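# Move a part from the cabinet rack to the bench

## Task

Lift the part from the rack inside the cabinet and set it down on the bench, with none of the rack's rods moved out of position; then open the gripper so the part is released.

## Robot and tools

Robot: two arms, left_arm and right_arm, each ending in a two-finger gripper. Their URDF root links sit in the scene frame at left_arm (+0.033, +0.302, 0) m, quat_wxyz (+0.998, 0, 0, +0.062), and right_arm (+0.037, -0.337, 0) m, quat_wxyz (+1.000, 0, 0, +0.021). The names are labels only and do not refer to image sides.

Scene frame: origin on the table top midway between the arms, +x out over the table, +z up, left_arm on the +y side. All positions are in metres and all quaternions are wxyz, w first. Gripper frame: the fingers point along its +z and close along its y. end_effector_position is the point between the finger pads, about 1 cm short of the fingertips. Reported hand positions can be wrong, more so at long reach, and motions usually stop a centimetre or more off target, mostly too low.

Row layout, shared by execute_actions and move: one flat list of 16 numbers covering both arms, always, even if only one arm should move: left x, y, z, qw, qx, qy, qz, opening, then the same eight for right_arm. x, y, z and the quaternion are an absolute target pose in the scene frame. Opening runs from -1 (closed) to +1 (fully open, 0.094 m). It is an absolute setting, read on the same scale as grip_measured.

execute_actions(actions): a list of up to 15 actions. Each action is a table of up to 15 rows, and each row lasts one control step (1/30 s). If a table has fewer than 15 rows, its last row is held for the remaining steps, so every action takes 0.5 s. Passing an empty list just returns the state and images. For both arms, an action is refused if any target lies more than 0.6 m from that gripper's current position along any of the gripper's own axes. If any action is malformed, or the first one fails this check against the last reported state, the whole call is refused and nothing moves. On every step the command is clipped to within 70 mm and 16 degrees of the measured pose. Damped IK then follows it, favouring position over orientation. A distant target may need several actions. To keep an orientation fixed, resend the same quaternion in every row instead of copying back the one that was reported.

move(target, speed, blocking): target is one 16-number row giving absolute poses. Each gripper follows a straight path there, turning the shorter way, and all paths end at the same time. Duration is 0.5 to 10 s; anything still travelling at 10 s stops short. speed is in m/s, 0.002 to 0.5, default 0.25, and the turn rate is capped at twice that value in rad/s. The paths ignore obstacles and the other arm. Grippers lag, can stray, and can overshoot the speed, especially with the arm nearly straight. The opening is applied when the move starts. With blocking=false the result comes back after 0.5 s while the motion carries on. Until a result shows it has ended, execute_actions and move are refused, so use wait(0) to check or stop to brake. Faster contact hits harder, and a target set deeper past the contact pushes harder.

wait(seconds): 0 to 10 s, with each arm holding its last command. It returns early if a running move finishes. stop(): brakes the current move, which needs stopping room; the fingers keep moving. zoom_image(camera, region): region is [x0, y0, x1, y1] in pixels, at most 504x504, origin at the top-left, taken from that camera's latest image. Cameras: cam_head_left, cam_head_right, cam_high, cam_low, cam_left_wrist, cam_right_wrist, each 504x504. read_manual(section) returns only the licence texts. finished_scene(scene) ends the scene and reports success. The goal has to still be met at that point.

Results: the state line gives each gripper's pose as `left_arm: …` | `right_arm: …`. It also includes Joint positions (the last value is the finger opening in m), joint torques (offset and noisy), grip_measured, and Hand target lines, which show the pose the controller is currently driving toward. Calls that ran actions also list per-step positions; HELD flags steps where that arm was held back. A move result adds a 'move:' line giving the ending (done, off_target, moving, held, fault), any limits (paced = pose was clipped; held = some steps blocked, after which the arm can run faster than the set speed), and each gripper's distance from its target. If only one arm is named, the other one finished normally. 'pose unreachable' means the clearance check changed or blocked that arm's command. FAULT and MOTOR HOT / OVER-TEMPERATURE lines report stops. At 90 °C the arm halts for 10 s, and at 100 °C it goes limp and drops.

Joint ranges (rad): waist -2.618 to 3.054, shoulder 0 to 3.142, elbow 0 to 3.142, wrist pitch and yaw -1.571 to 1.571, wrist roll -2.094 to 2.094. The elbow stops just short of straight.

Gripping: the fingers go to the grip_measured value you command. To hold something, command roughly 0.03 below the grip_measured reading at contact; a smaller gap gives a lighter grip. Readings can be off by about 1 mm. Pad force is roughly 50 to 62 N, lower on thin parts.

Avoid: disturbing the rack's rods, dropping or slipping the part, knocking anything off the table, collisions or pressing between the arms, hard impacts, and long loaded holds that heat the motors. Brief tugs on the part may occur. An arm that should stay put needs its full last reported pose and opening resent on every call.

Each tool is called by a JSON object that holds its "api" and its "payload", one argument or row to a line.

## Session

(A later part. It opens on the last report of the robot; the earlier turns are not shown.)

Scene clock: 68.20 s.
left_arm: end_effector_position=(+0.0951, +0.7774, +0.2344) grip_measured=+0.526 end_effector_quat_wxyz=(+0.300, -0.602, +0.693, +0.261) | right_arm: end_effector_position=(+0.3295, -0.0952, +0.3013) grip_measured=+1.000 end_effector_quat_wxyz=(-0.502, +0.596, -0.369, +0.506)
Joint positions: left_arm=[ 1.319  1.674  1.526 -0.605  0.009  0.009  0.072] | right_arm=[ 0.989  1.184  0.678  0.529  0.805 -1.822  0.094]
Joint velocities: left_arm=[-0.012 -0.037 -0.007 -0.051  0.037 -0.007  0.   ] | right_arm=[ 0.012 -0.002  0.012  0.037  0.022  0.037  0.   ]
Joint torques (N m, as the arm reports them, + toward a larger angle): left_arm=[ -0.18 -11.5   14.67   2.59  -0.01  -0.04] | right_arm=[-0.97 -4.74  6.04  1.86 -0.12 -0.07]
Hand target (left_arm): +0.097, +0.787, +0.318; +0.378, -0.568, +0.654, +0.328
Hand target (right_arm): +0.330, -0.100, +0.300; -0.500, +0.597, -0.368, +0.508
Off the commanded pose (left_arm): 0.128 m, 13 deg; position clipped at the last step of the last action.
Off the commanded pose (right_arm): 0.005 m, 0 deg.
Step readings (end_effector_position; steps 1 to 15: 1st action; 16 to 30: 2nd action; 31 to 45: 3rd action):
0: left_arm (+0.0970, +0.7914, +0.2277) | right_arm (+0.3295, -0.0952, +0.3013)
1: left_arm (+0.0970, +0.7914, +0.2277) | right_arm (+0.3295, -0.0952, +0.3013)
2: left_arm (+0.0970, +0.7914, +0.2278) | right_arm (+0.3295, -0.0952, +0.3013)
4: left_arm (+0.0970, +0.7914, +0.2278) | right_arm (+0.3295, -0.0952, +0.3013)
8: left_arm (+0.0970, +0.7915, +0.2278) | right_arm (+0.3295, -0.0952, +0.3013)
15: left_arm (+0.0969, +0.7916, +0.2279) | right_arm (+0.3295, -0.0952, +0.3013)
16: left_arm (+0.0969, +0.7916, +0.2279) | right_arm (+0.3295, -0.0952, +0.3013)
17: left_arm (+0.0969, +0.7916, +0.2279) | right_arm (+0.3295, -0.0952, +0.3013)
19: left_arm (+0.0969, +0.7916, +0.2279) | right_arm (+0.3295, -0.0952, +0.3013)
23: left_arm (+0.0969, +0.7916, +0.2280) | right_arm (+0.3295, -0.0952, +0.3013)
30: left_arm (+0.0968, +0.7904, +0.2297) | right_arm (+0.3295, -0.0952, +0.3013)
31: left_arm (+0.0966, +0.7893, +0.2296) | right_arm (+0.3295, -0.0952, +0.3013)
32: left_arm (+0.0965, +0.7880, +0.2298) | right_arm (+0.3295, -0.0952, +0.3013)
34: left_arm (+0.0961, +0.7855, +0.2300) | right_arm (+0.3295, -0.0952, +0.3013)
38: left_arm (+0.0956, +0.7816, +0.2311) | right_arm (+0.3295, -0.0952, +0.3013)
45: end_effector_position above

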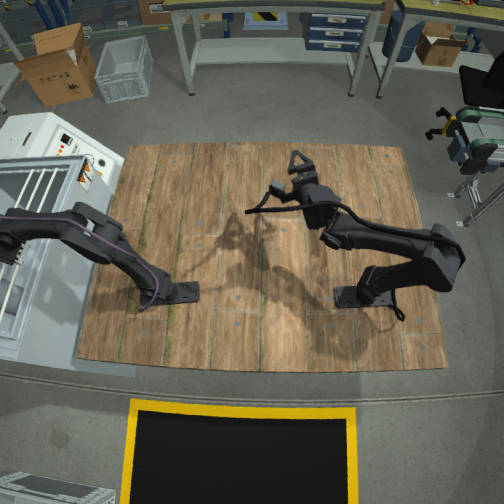

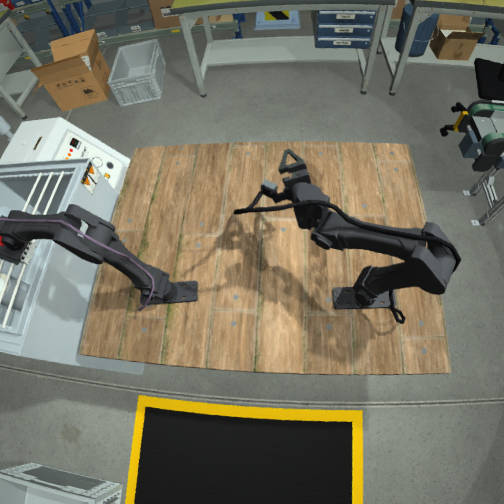

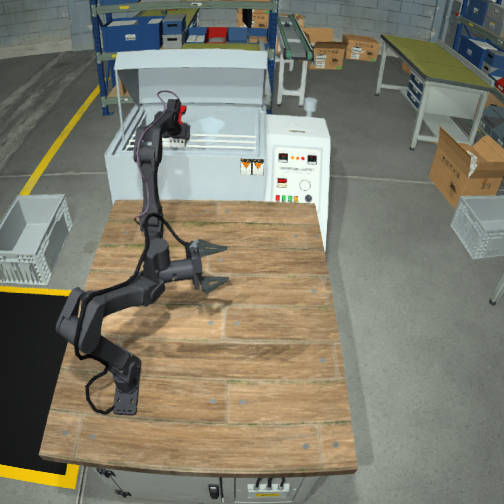

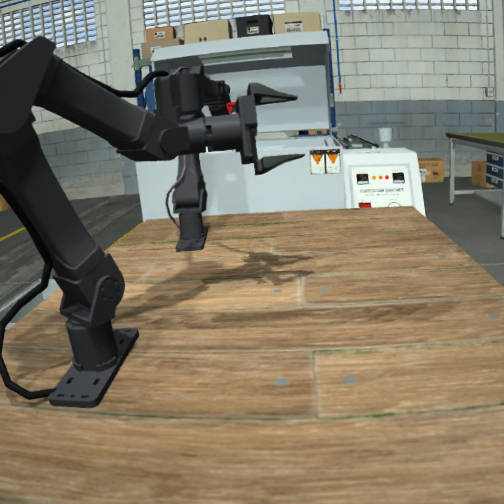

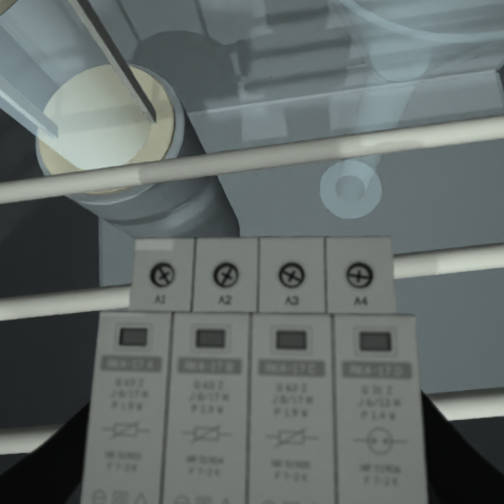

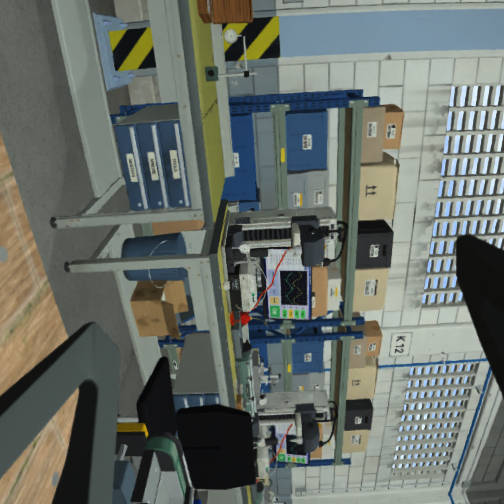

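{"api": "execute_actions", "payload": {
  "actions": [
    [[0.1,0.80,0.40,-0.382,0.566,-0.651,-0.331,0.485,0.33,-0.10,0.30,-0.5,0.597,-0.368,0.508,1],[0.1,0.797,0.40,-0.385,0.564,-0.648,-0.334,0.485,0.33,-0.10,0.30,-0.5,0.597,-0.368,0.508,1],[0.1,0.794,0.40,-0.389,0.562,-0.646,-0.338,0.485,0.33,-0.10,0.30,-0.5,0.597,-0.368,0.508,1],[0.1,0.791,0.40,-0.393,0.56,-0.644,-0.341,0.485,0.33,-0.10,0.30,-0.5,0.597,-0.368,0.508,1],[0.1,0.788,0.40,-0.396,0.558,-0.641,-0.344,0.485,0.33,-0.10,0.30,-0.5,0.597,-0.368,0.508,1],[0.1,0.785,0.40,-0.4,0.556,-0.639,-0.347,0.485,0.33,-0.10,0.30,-0.5,0.597,-0.368,0.508,1],[0.1,0.782,0.40,-0.404,0.554,-0.637,-0.35,0.485,0.33,-0.10,0.30,-0.5,0.597,-0.368,0.508,1],[0.1,0.779,0.40,-0.407,0.551,-0.634,-0.354,0.485,0.33,-0.10,0.30,-0.5,0.597,-0.368,0.508,1],[0.1,0.776,0.40,-0.411,0.549,-0.632,-0.357,0.485,0.33,-0.10,0.30,-0.5,0.597,-0.368,0.508,1],[0.1,0.773,0.40,-0.415,0.547,-0.63,-0.36,0.485,0.33,-0.10,0.30,-0.5,0.597,-0.368,0.508,1],[0.1,0.77,0.40,-0.418,0.545,-0.627,-0.363,0.485,0.33,-0.10,0.30,-0.5,0.597,-0.368,0.508,1],[0.1,0.767,0.40,-0.422,0.543,-0.625,-0.366,0.485,0.33,-0.10,0.30,-0.5,0.597,-0.368,0.508,1],[0.1,0.764,0.40,-0.426,0.541,-0.623,-0.37,0.485,0.33,-0.10,0.30,-0.5,0.597,-0.368,0.508,1],[0.1,0.762,0.40,-0.429,0.539,-0.62,-0.373,0.485,0.33,-0.10,0.30,-0.5,0.597,-0.368,0.508,1],[0.1,0.76,0.40,-0.433,0.537,-0.618,-0.376,0.485,0.33,-0.10,0.30,-0.5,0.597,-0.368,0.508,1]],
    [[0.1,0.76,0.40,-0.433,0.537,-0.618,-0.376,0.485,0.33,-0.10,0.30,-0.5,0.597,-0.368,0.508,1]]
  ]
}}

Scene clock: 76.10 s.
left_arm: end_effector_position=(+0.0958, +0.7477, +0.3286) grip_measured=+0.526 end_effector_quat_wxyz=(+0.365, -0.572, +0.662, +0.319) | right_arm: end_effector_position=(+0.3295, -0.0952, +0.3013) grip_measured=+1.000 end_effector_quat_wxyz=(-0.502, +0.596, -0.369, +0.506)
Joint positions: left_arm=[ 1.305  1.494  1.57  -0.634 -0.002  0.004  0.072] | right_arm=[ 0.989  1.184  0.678  0.529  0.805 -1.822  0.094]
Joint velocities: left_arm=[-0.002 -0.012  0.002 -0.066 -0.051 -0.007  0.   ] | right_arm=[ 0.017  0.002 -0.002 -0.037 -0.007 -0.007  0.   ]
Joint torques (N m, as the arm reports them, + toward a larger angle): left_arm=[-0.67 -7.87 13.53  2.99 -0.05 -0.07] | right_arm=[-0.98 -4.75  6.05  1.86 -0.12 -0.07]
Hand target (left_arm): +0.099, +0.751, +0.399; +0.433, -0.537, +0.619, +0.376
Hand target (right_arm): +0.330, -0.100, +0.300; -0.500, +0.597, -0.368, +0.508
Off the commanded pose (left_arm): 0.073 m, 12 deg.
Off the commanded pose (right_arm): 0.005 m, 0 deg.
Step readings (end_effector_position; steps 1 to 15: 1st action; 16 to 30: 2nd action):
0: left_arm (+0.0949, +0.7757, +0.2337) | right_arm (+0.3295, -0.0952, +0.3013)
1: left_arm (+0.0949, +0.7755, +0.2344) | right_arm (+0.3295, -0.0952, +0.3013)
2: left_arm (+0.0948, +0.7752, +0.2355) | right_arm (+0.3295, -0.0952, +0.3013)
4: left_arm (+0.0946, +0.7737, +0.2410) | right_arm (+0.3295, -0.0952, +0.3013)
8: left_arm (+0.0938, +0.7676, +0.2636) | right_arm (+0.3295, -0.0952, +0.3013)
15: left_arm (+0.0922, +0.7522, +0.3066) | right_arm (+0.3295, -0.0952, +0.3013)
16: left_arm (+0.0926, +0.7503, +0.3108) | right_arm (+0.3295, -0.0952, +0.3013)
17: left_arm (+0.0931, +0.7489, +0.3145) | right_arm (+0.3295, -0.0952, +0.3013)
19: left_arm (+0.0947, +0.7482, +0.3211) | right_arm (+0.3295, -0.0952, +0.3013)
23: left_arm (+0.0964, +0.7489, +0.3293) | right_arm (+0.3295, -0.0952, +0.3013)
30: end_effector_position above

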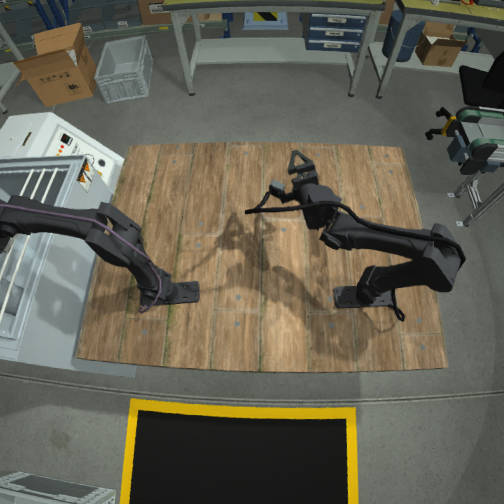

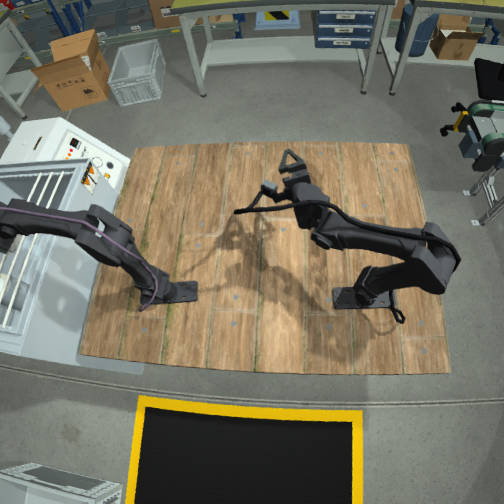

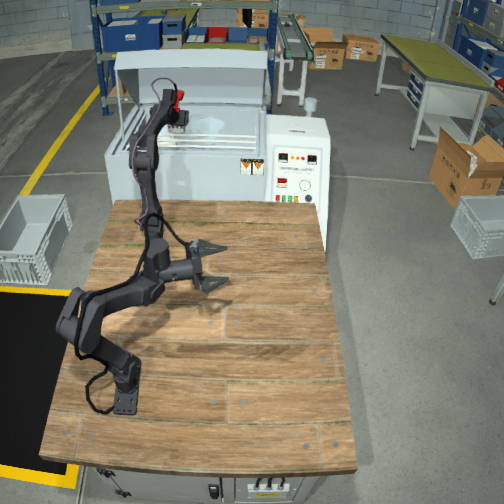

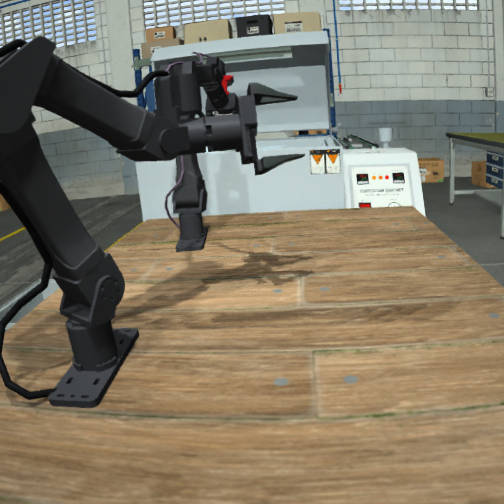

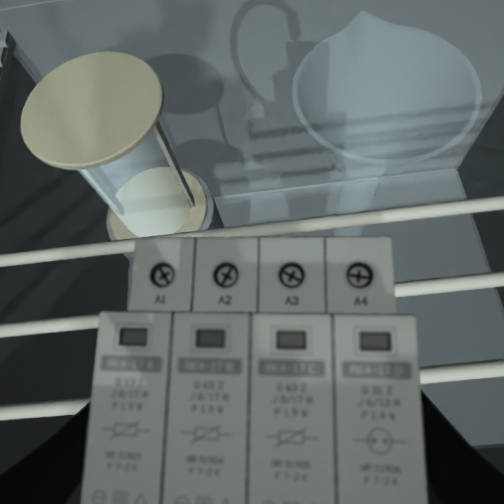

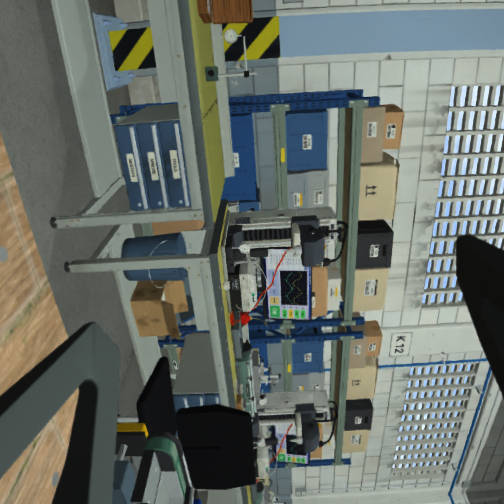

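{"api": "move", "payload": {
  "target": [0.38,0.33,0.40,-0.53,0,-0.848,0,0.485,0.33,-0.10,0.30,-0.5,0.597,-0.368,0.508,1],
  "speed": 0.28
}}

{"api": "move", "payload": {
  "target": [0.40,0.33,0.105,-0.477,0,-0.879,0,0.485,0.33,-0.10,0.30,-0.5,0.597,-0.368,0.508,1],
  "speed": 0.2
}}

Scene clock: 82.43 s.
left_arm: end_effector_position=(+0.3508, +0.3263, +0.3379) grip_measured=+0.525 end_effector_quat_wxyz=(+0.434, -0.010, +0.901, -0.009) | right_arm: end_effector_position=(+0.3295, -0.0952, +0.3013) grip_measured=+1.000 end_effector_quat_wxyz=(-0.502, +0.596, -0.369, +0.506)
Joint positions: left_arm=[ 0.017  1.146  1.465 -0.996  0.118  0.062  0.072] | right_arm=[ 0.989  1.184  0.678  0.529  0.805 -1.822  0.094]
Joint velocities: left_arm=[ 0.002 -0.007 -0.002 -0.007 -0.022  0.022  0.001] | right_arm=[-0.012 -0.002 -0.002  0.037 -0.007  0.007  0.   ]
Joint torques (N m, as the arm reports them, + toward a larger angle): left_arm=[-0.56 -3.34 13.08  3.03  0.06 -0.01] | right_arm=[-0.98 -4.73  6.05  1.86 -0.12 -0.07]
Hand target (left_arm): +0.363, +0.326, +0.399; +0.528, +0.001, +0.849, +0.001
Hand target (right_arm): +0.330, -0.100, +0.300; -0.500, +0.597, -0.368, +0.508
Off the commanded pose (left_arm): 0.069 m, 13 deg.
Off the commanded pose (right_arm): 0.005 m, 0 deg.
move: off_target (left_arm)

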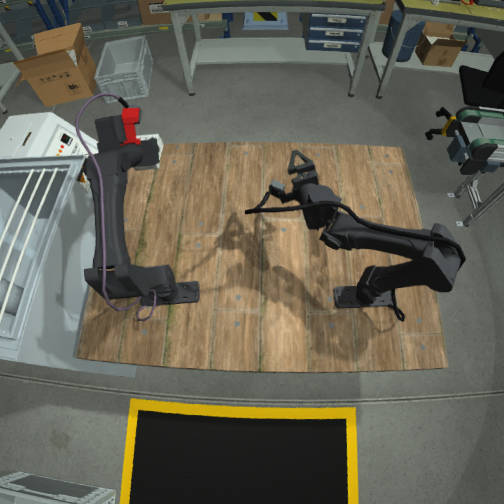

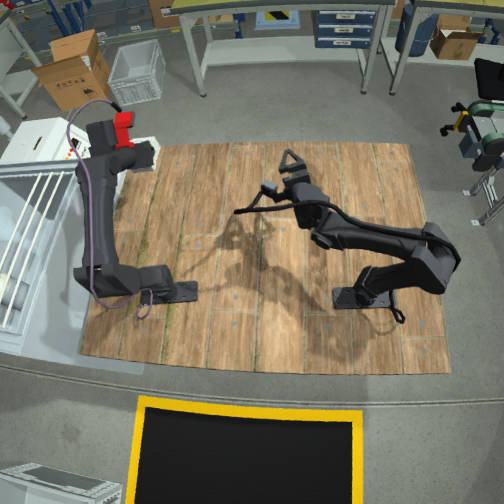

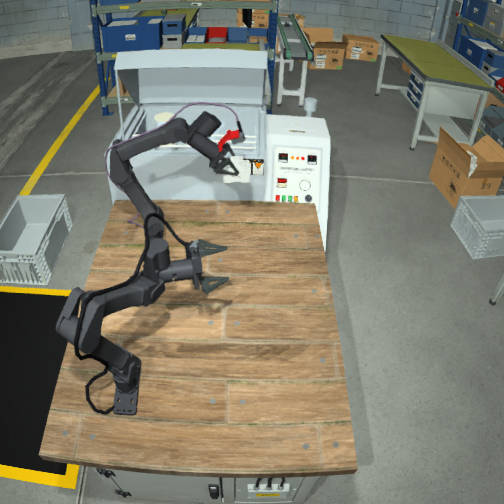

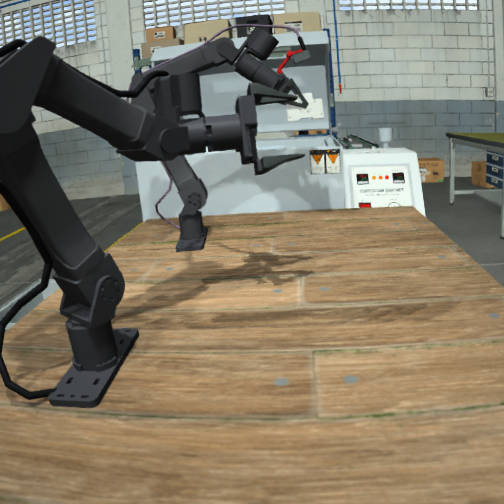

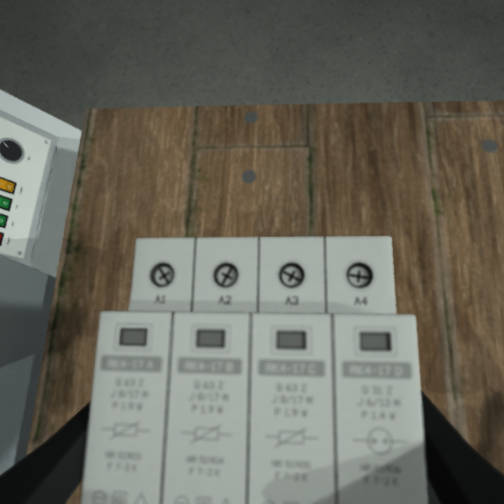

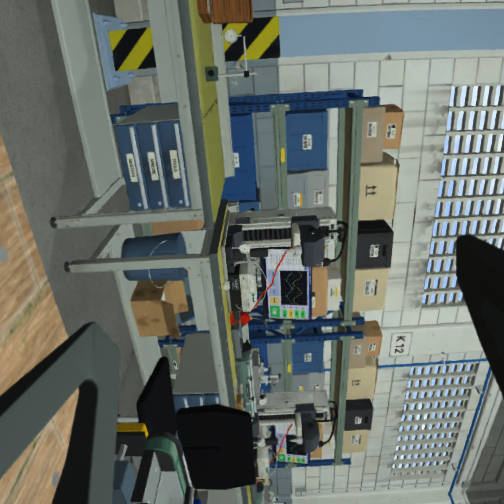

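Scene clock: 84.73 s.
left_arm: end_effector_position=(+0.3685, +0.3292, +0.0732) grip_measured=+0.525 end_effector_quat_wxyz=(+0.407, -0.010, +0.914, -0.006) | right_arm: end_effector_position=(+0.3295, -0.0952, +0.3013) grip_measured=+1.000 end_effector_quat_wxyz=(-0.502, +0.596, -0.369, +0.506)
Joint positions: left_arm=[0.009 1.247 0.47  0.039 0.102 0.066 0.072] | right_arm=[ 0.989  1.184  0.678  0.529  0.805 -1.822  0.094]
Joint velocities: left_arm=[-0.002  0.017 -0.017 -0.037 -0.007  0.022 -0.001] | right_arm=[ 0.012  0.007 -0.012  0.022  0.022  0.051  0.   ]
Joint torques (N m, as the arm reports them, + toward a larger angle): left_arm=[-0.78 -3.88  8.28  2.97  0.07  0.  ] | right_arm=[-0.98 -4.74  6.05  1.86 -0.13 -0.07]
Hand target (left_arm): +0.392, +0.329, +0.107; +0.474, +0.000, +0.881, -0.000
Hand target (right_arm): +0.330, -0.100, +0.300; -0.500, +0.597, -0.368, +0.508
Off the commanded pose (left_arm): 0.045 m, 9 deg.
Off the commanded pose (right_arm): 0.005 m, 0 deg.
move: off_target (left_arm); limits=paced

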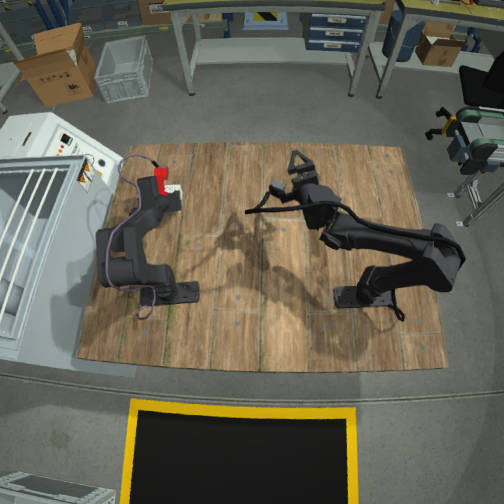

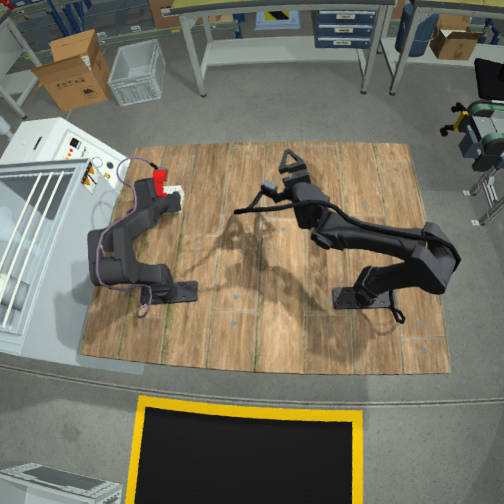

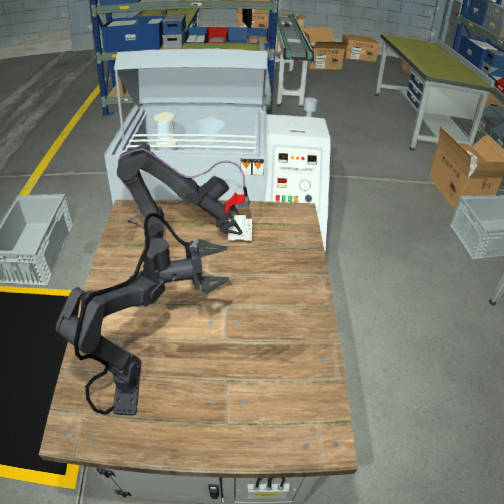

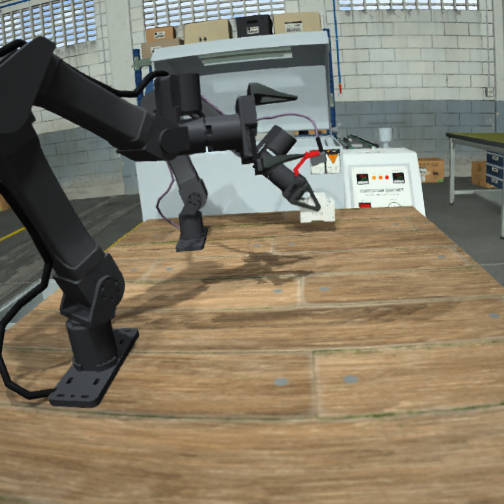

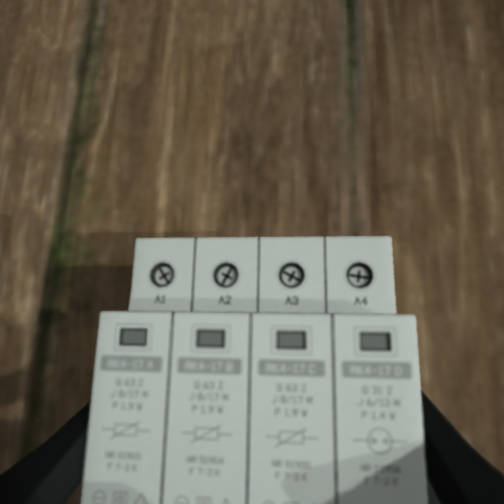

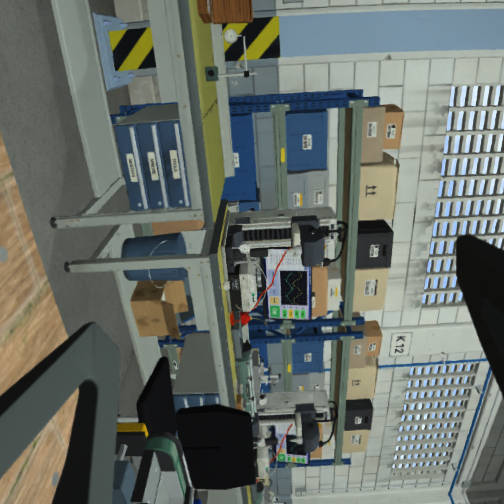

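{"api": "execute_actions", "payload": {
  "actions": [
    [[0.4,0.33,0.103,-0.477,0,-0.879,0,0.485,0.33,-0.10,0.30,-0.5,0.597,-0.368,0.508,1],[0.4,0.33,0.101,-0.477,0,-0.879,0,0.485,0.33,-0.10,0.30,-0.5,0.597,-0.368,0.508,1],[0.4,0.33,0.099,-0.477,0,-0.879,0,0.485,0.33,-0.10,0.30,-0.5,0.597,-0.368,0.508,1],[0.4,0.33,0.097,-0.477,0,-0.879,0,0.485,0.33,-0.10,0.30,-0.5,0.597,-0.368,0.508,1],[0.4,0.33,0.095,-0.477,0,-0.879,0,0.485,0.33,-0.10,0.30,-0.5,0.597,-0.368,0.508,1],[0.4,0.33,0.093,-0.477,0,-0.879,0,0.485,0.33,-0.10,0.30,-0.5,0.597,-0.368,0.508,1],[0.4,0.33,0.091,-0.477,0,-0.879,0,0.485,0.33,-0.10,0.30,-0.5,0.597,-0.368,0.508,1],[0.4,0.33,0.089,-0.477,0,-0.879,0,0.485,0.33,-0.10,0.30,-0.5,0.597,-0.368,0.508,1],[0.4,0.33,0.0875,-0.477,0,-0.879,0,0.485,0.33,-0.10,0.30,-0.5,0.597,-0.368,0.508,1],[0.4,0.33,0.086,-0.477,0,-0.879,0,0.485,0.33,-0.10,0.30,-0.5,0.597,-0.368,0.508,1],[0.4,0.33,0.085,-0.477,0,-0.879,0,0.485,0.33,-0.10,0.30,-0.5,0.597,-0.368,0.508,1],[0.4,0.33,0.084,-0.477,0,-0.879,0,0.485,0.33,-0.10,0.30,-0.5,0.597,-0.368,0.508,1],[0.4,0.33,0.083,-0.477,0,-0.879,0,0.485,0.33,-0.10,0.30,-0.5,0.597,-0.368,0.508,1],[0.4,0.33,0.082,-0.477,0,-0.879,0,0.485,0.33,-0.10,0.30,-0.5,0.597,-0.368,0.508,1],[0.4,0.33,0.081,-0.477,0,-0.879,0,0.485,0.33,-0.10,0.30,-0.5,0.597,-0.368,0.508,1]],
    [[0.4,0.33,0.08,-0.477,0,-0.879,0,0.485,0.33,-0.10,0.30,-0.5,0.597,-0.368,0.508,1],[0.4,0.33,0.079,-0.477,0,-0.879,0,0.485,0.33,-0.10,0.30,-0.5,0.597,-0.368,0.508,1],[0.4,0.33,0.078,-0.477,0,-0.879,0,0.485,0.33,-0.10,0.30,-0.5,0.597,-0.368,0.508,1],[0.4,0.33,0.077,-0.477,0,-0.879,0,0.485,0.33,-0.10,0.30,-0.5,0.597,-0.368,0.508,1],[0.4,0.33,0.076,-0.477,0,-0.879,0,0.485,0.33,-0.10,0.30,-0.5,0.597,-0.368,0.508,1],[0.4,0.33,0.075,-0.477,0,-0.879,0,0.485,0.33,-0.10,0.30,-0.5,0.597,-0.368,0.508,1],[0.4,0.33,0.074,-0.477,0,-0.879,0,0.485,0.33,-0.10,0.30,-0.5,0.597,-0.368,0.508,1],[0.4,0.33,0.073,-0.477,0,-0.879,0,0.485,0.33,-0.10,0.30,-0.5,0.597,-0.368,0.508,1],[0.4,0.33,0.072,-0.477,0,-0.879,0,0.485,0.33,-0.10,0.30,-0.5,0.597,-0.368,0.508,1],[0.4,0.33,0.071,-0.477,0,-0.879,0,0.485,0.33,-0.10,0.30,-0.5,0.597,-0.368,0.508,1],[0.4,0.33,0.07,-0.477,0,-0.879,0,0.485,0.33,-0.10,0.30,-0.5,0.597,-0.368,0.508,1],[0.4,0.33,0.069,-0.477,0,-0.879,0,0.485,0.33,-0.10,0.30,-0.5,0.597,-0.368,0.508,1],[0.4,0.33,0.068,-0.477,0,-0.879,0,0.485,0.33,-0.10,0.30,-0.5,0.597,-0.368,0.508,1],[0.4,0.33,0.067,-0.477,0,-0.879,0,0.485,0.33,-0.10,0.30,-0.5,0.597,-0.368,0.508,1],[0.4,0.33,0.066,-0.477,0,-0.879,0,0.485,0.33,-0.10,0.30,-0.5,0.597,-0.368,0.508,1]]
  ]
}}

Scene clock: 100.13 s.
left_arm: end_effector_position=(+0.3738, +0.3301, +0.0417) grip_measured=+0.525 end_effector_quat_wxyz=(+0.410, -0.009, +0.912, -0.005) | right_arm: end_effector_position=(+0.3295, -0.0952, +0.3013) grip_measured=+1.000 end_effector_quat_wxyz=(-0.502, +0.596, -0.369, +0.506)
Joint positions: left_arm=[0.009 1.386 0.4   0.255 0.101 0.067 0.072] | right_arm=[ 0.989  1.184  0.678  0.529  0.805 -1.822  0.094]
Joint velocities: left_arm=[ 0.002  0.1   -0.027  0.227 -0.007 -0.066  0.001] | right_arm=[-0.012  0.012 -0.007  0.022 -0.007 -0.051  0.   ]
Joint torques (N m, as the arm reports them, + toward a larger angle): left_arm=[-0.74 -3.84  6.45  2.8   0.08  0.01] | right_arm=[-0.97 -4.74  6.05  1.86 -0.13 -0.06]
Hand target (left_arm): +0.396, +0.329, +0.069; +0.472, +0.001, +0.881, +0.000
Hand target (right_arm): +0.330, -0.100, +0.300; -0.500, +0.597, -0.368, +0.508
Off the commanded pose (left_arm): 0.036 m, 9 deg.
Off the commanded pose (right_arm): 0.005 m, 0 deg.
Step readings (end_effector_position; steps 1 to 15: 1st action; 16 to 30: 2nd action):
0: left_arm (+0.3689, +0.3292, +0.0733) | right_arm (+0.3295, -0.0952, +0.3013)
1: left_arm (+0.3690, +0.3293, +0.0731) | right_arm (+0.3295, -0.0952, +0.3013)
2: left_arm (+0.3696, +0.3293, +0.0726) | right_arm (+0.3295, -0.0952, +0.3013)
4: left_arm (+0.3709, +0.3295, +0.0707) | right_arm (+0.3295, -0.0952, +0.3013)
8: left_arm (+0.3722, +0.3297, +0.0640) | right_arm (+0.3295, -0.0952, +0.3013)
15: left_arm (+0.3668, +0.3290, +0.0482) | right_arm (+0.3295, -0.0952, +0.3013)
16: left_arm (+0.3664, +0.3290, +0.0471) | right_arm (+0.3295, -0.0952, +0.3013)
17: left_arm (+0.3665, +0.3290, +0.0465) | right_arm (+0.3295, -0.0952, +0.3013)
19: left_arm (+0.3672, +0.3291, +0.0456) | right_arm (+0.3295, -0.0952, +0.3013)
23: left_arm (+0.3693, +0.3294, +0.0439) | right_arm (+0.3295, -0.0952, +0.3013)
30: end_effector_position above

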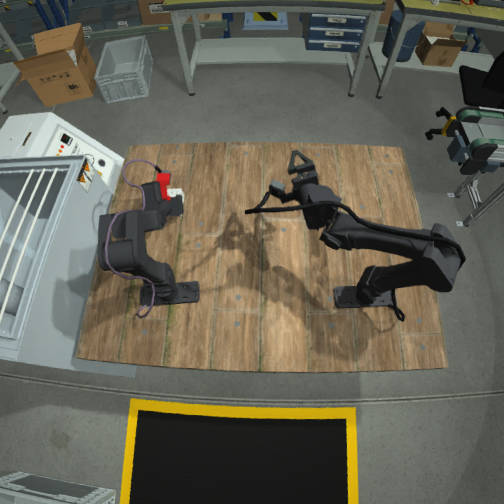

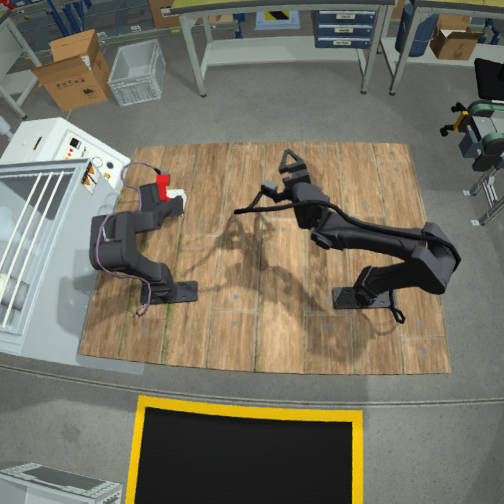

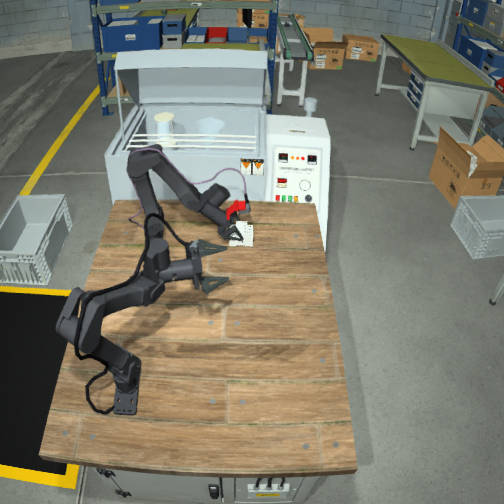

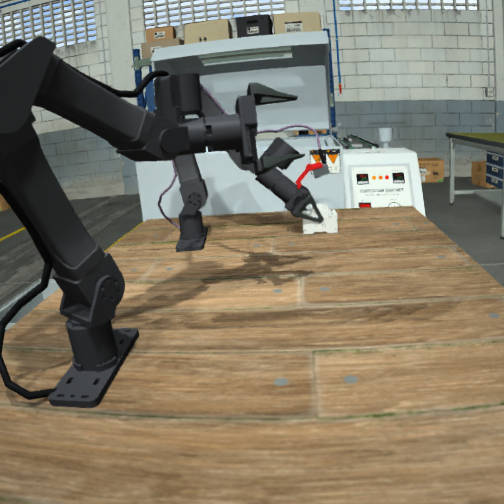

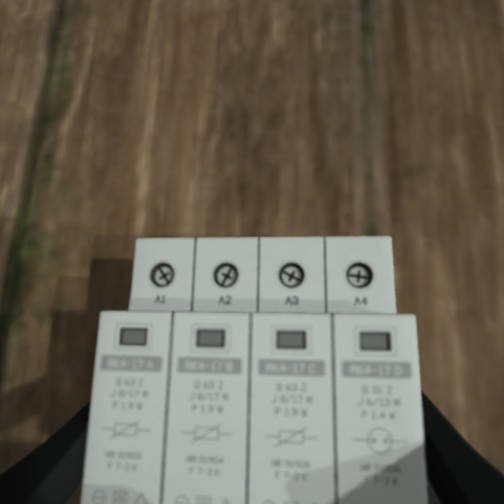

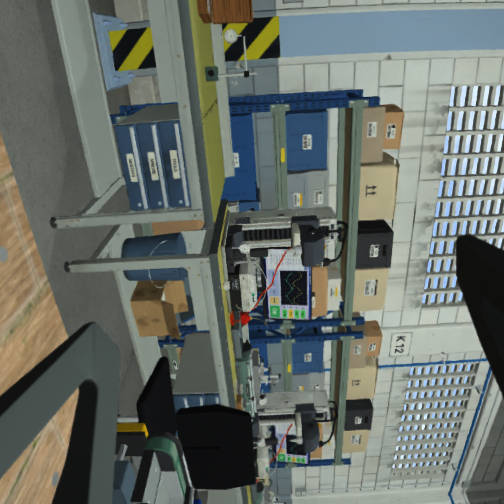

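{"api": "execute_actions", "payload": {
  "actions": [
    [[0.397,0.33,0.063,-0.471,0,-0.882,0,0.485,0.33,-0.10,0.30,-0.5,0.597,-0.368,0.508,1],[0.394,0.33,0.06,-0.465,0,-0.885,0,0.485,0.33,-0.10,0.30,-0.5,0.597,-0.368,0.508,1],[0.391,0.33,0.057,-0.459,0,-0.888,0,0.485,0.33,-0.10,0.30,-0.5,0.597,-0.368,0.508,1],[0.388,0.33,0.054,-0.453,0,-0.892,0,0.485,0.33,-0.10,0.30,-0.5,0.597,-0.368,0.508,1],[0.386,0.33,0.052,-0.447,0,-0.895,0,0.485,0.33,-0.10,0.30,-0.5,0.597,-0.368,0.508,1],[0.384,0.33,0.05,-0.441,0,-0.897,0,0.485,0.33,-0.10,0.30,-0.5,0.597,-0.368,0.508,1],[0.384,0.33,0.05,-0.441,0,-0.897,0,0.485,0.33,-0.10,0.30,-0.5,0.597,-0.368,0.508,1],[0.384,0.33,0.05,-0.441,0,-0.897,0,0.485,0.33,-0.10,0.30,-0.5,0.597,-0.368,0.508,1],[0.384,0.33,0.05,-0.441,0,-0.897,0,0.51,0.33,-0.10,0.30,-0.5,0.597,-0.368,0.508,1],[0.384,0.33,0.05,-0.441,0,-0.897,0,0.53,0.33,-0.10,0.30,-0.5,0.597,-0.368,0.508,1],[0.384,0.33,0.05,-0.441,0,-0.897,0,0.58,0.33,-0.10,0.30,-0.5,0.597,-0.368,0.508,1],[0.384,0.33,0.05,-0.441,0,-0.897,0,0.7,0.33,-0.10,0.30,-0.5,0.597,-0.368,0.508,1],[0.384,0.33,0.05,-0.441,0,-0.897,0,1,0.33,-0.10,0.30,-0.5,0.597,-0.368,0.508,1]]
  ]
}}

{"api": "move", "payload": {
  "target": [0.355,0.33,0.15,-0.441,0,-0.897,0,1,0.33,-0.10,0.30,-0.5,0.597,-0.368,0.508,1],
  "speed": 0.2
}}

Scene clock: 109.37 s.
left_arm: end_effector_position=(+0.3793, +0.3311, +0.0446) grip_measured=+0.995 end_effector_quat_wxyz=(+0.423, -0.006, +0.906, -0.001) | right_arm: end_effector_position=(+0.3295, -0.0952, +0.3013) grip_measured=+1.000 end_effector_quat_wxyz=(-0.502, +0.596, -0.369, +0.506)
Joint positions: left_arm=[0.009 1.401 0.397 0.304 0.099 0.075 0.094] | right_arm=[ 0.989  1.184  0.678  0.529  0.805 -1.822  0.094]
Joint velocities: left_arm=[ 0.007 -0.007 -0.002  0.081  0.066  0.037  0.023] | right_arm=[-0.012  0.007 -0.022 -0.051 -0.022 -0.051  0.   ]
Joint torques (N m, as the arm reports them, + toward a larger angle): left_arm=[-0.3  -3.79  5.34  2.09  0.07  0.04] | right_arm=[-0.98 -4.76  6.05  1.86 -0.12 -0.07]
Hand target (left_arm): +0.384, +0.330, +0.050; +0.440, +0.000, +0.898, +0.000
Hand target (right_arm): +0.330, -0.100, +0.300; -0.500, +0.597, -0.368, +0.508
Off the commanded pose (left_arm): 0.007 m, 2 deg.
Off the commanded pose (right_arm): 0.005 m, 0 deg.
Step readings (end_effector_position):
0: left_arm (+0.3765, +0.3308, +0.0424) | right_arm (+0.3295, -0.0952, +0.3013)
1: left_arm (+0.3766, +0.3308, +0.0423) | right_arm (+0.3295, -0.0952, +0.3013)
2: left_arm (+0.3768, +0.3308, +0.0421) | right_arm (+0.3295, -0.0952, +0.3013)
4: left_arm (+0.3770, +0.3309, +0.0419) | right_arm (+0.3295, -0.0952, +0.3013)
8: left_arm (+0.3770, +0.3309, +0.0418) | right_arm (+0.3295, -0.0952, +0.3013)
15: end_effector_position above

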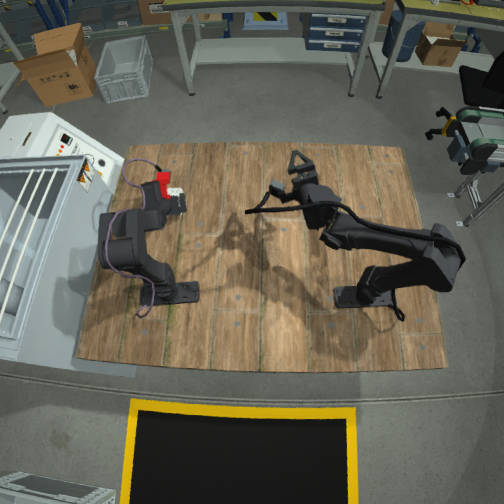

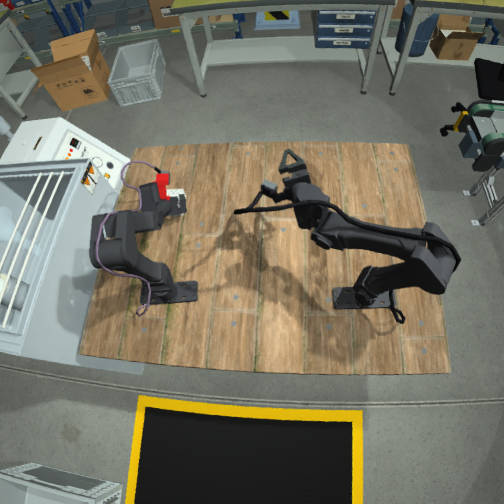

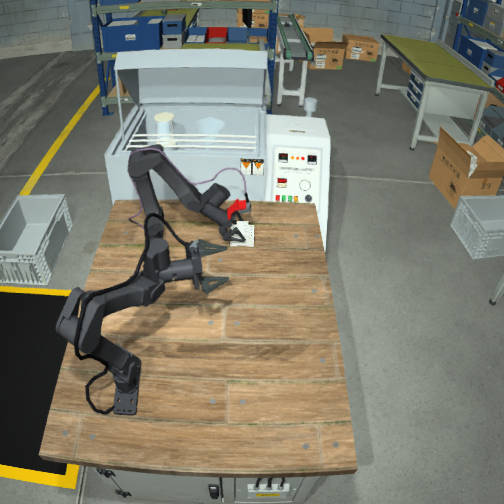

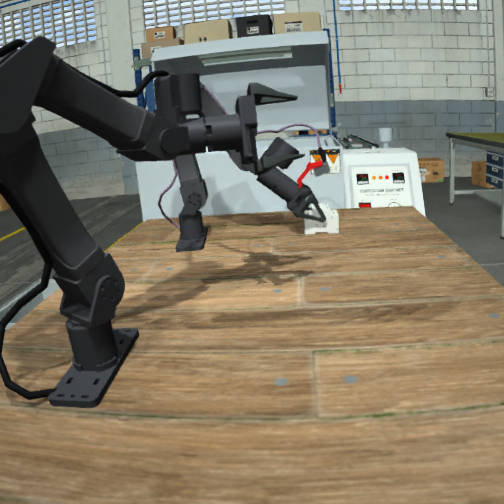

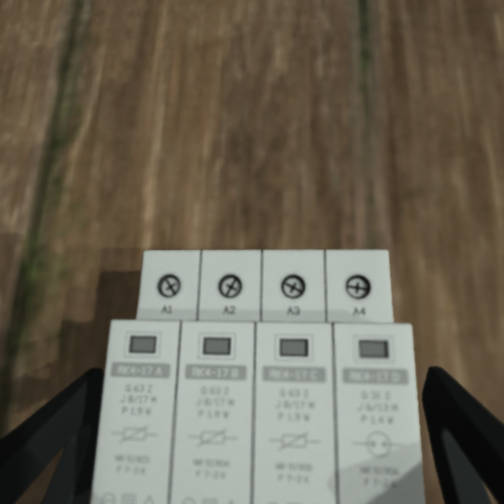

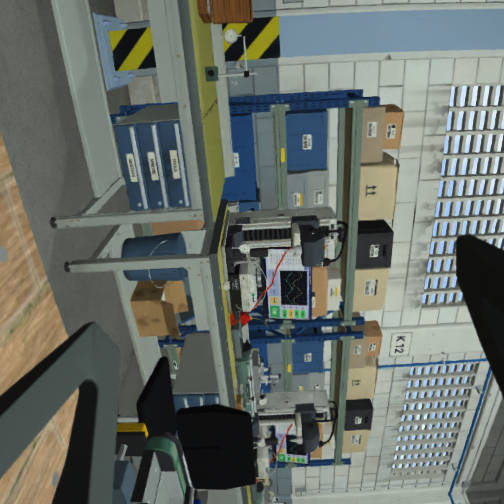

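Scene clock: 110.70 s.
left_arm: end_effector_position=(+0.3477, +0.3275, +0.1231) grip_measured=+1.000 end_effector_quat_wxyz=(+0.411, -0.002, +0.912, -0.003) | right_arm: end_effector_position=(+0.3295, -0.0952, +0.3013) grip_measured=+1.000 end_effector_quat_wxyz=(-0.502, +0.596, -0.369, +0.506)
Joint positions: left_arm=[ 0.017  1.033  0.563 -0.26   0.11   0.088  0.094] | right_arm=[ 0.989  1.184  0.678  0.529  0.805 -1.822  0.094]
Joint velocities: left_arm=[-0.007 -0.002  0.007 -0.051  0.022 -0.037  0.   ] | right_arm=[-0.007 -0.002 -0.022 -0.007  0.022 -0.051  0.   ]
Joint torques (N m, as the arm reports them, + toward a larger angle): left_arm=[ 0.73 -3.79 11.07  1.73  0.13  0.05] | right_arm=[-0.98 -4.75  6.05  1.86 -0.12 -0.06]
Hand target (left_arm): +0.356, +0.330, +0.148; +0.441, +0.000, +0.897, +0.000
Hand target (right_arm): +0.330, -0.100, +0.300; -0.500, +0.597, -0.368, +0.508
Off the commanded pose (left_arm): 0.028 m, 4 deg.
Off the commanded pose (right_arm): 0.005 m, 0 deg.
move: off_target (left_arm)

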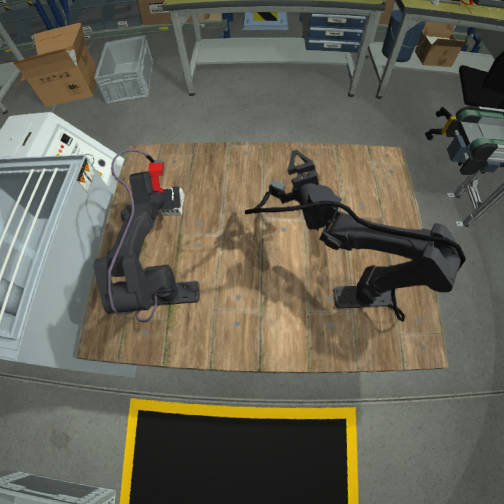

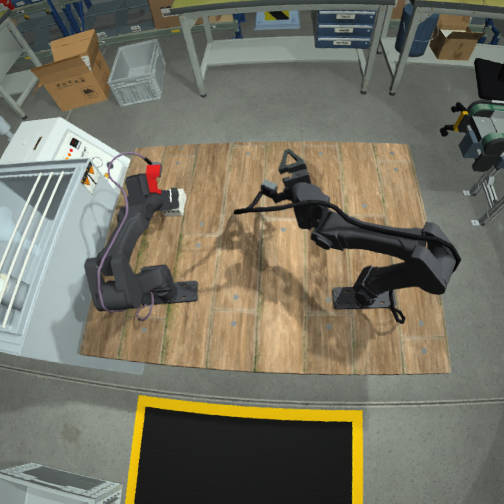

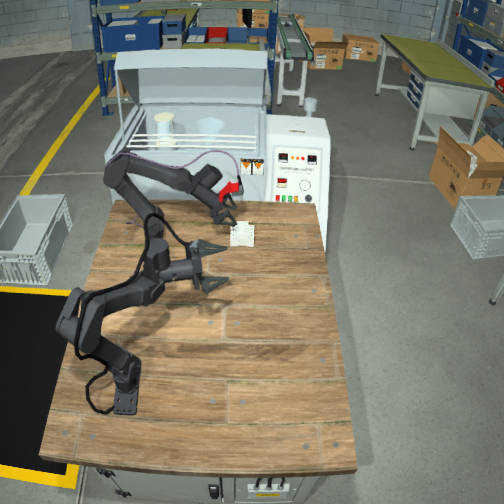

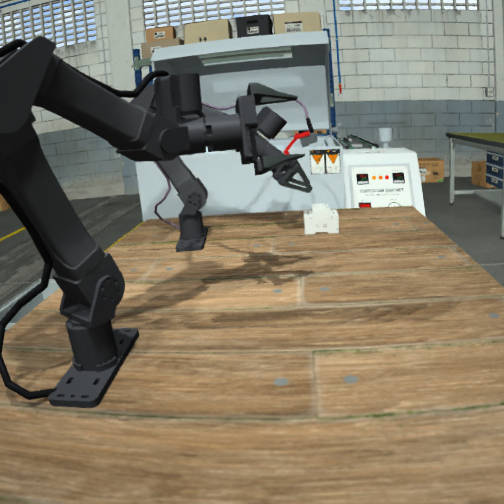

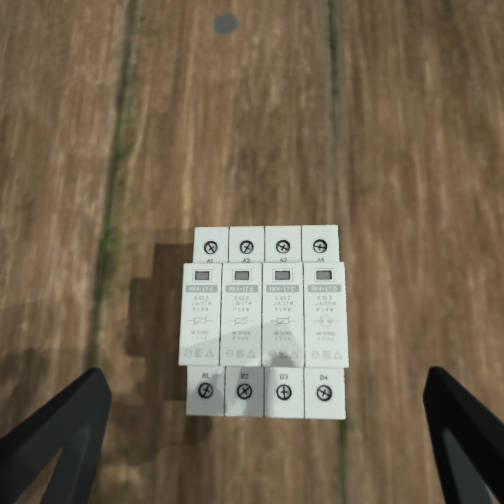

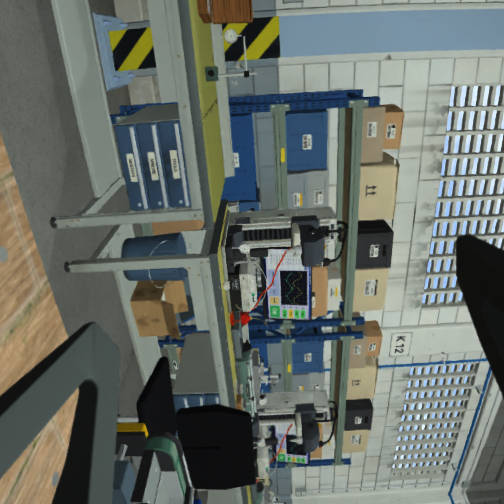

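{"api": "finished_scene", "payload": {
  "scene": 2
}}

The scene is finished: the task was done.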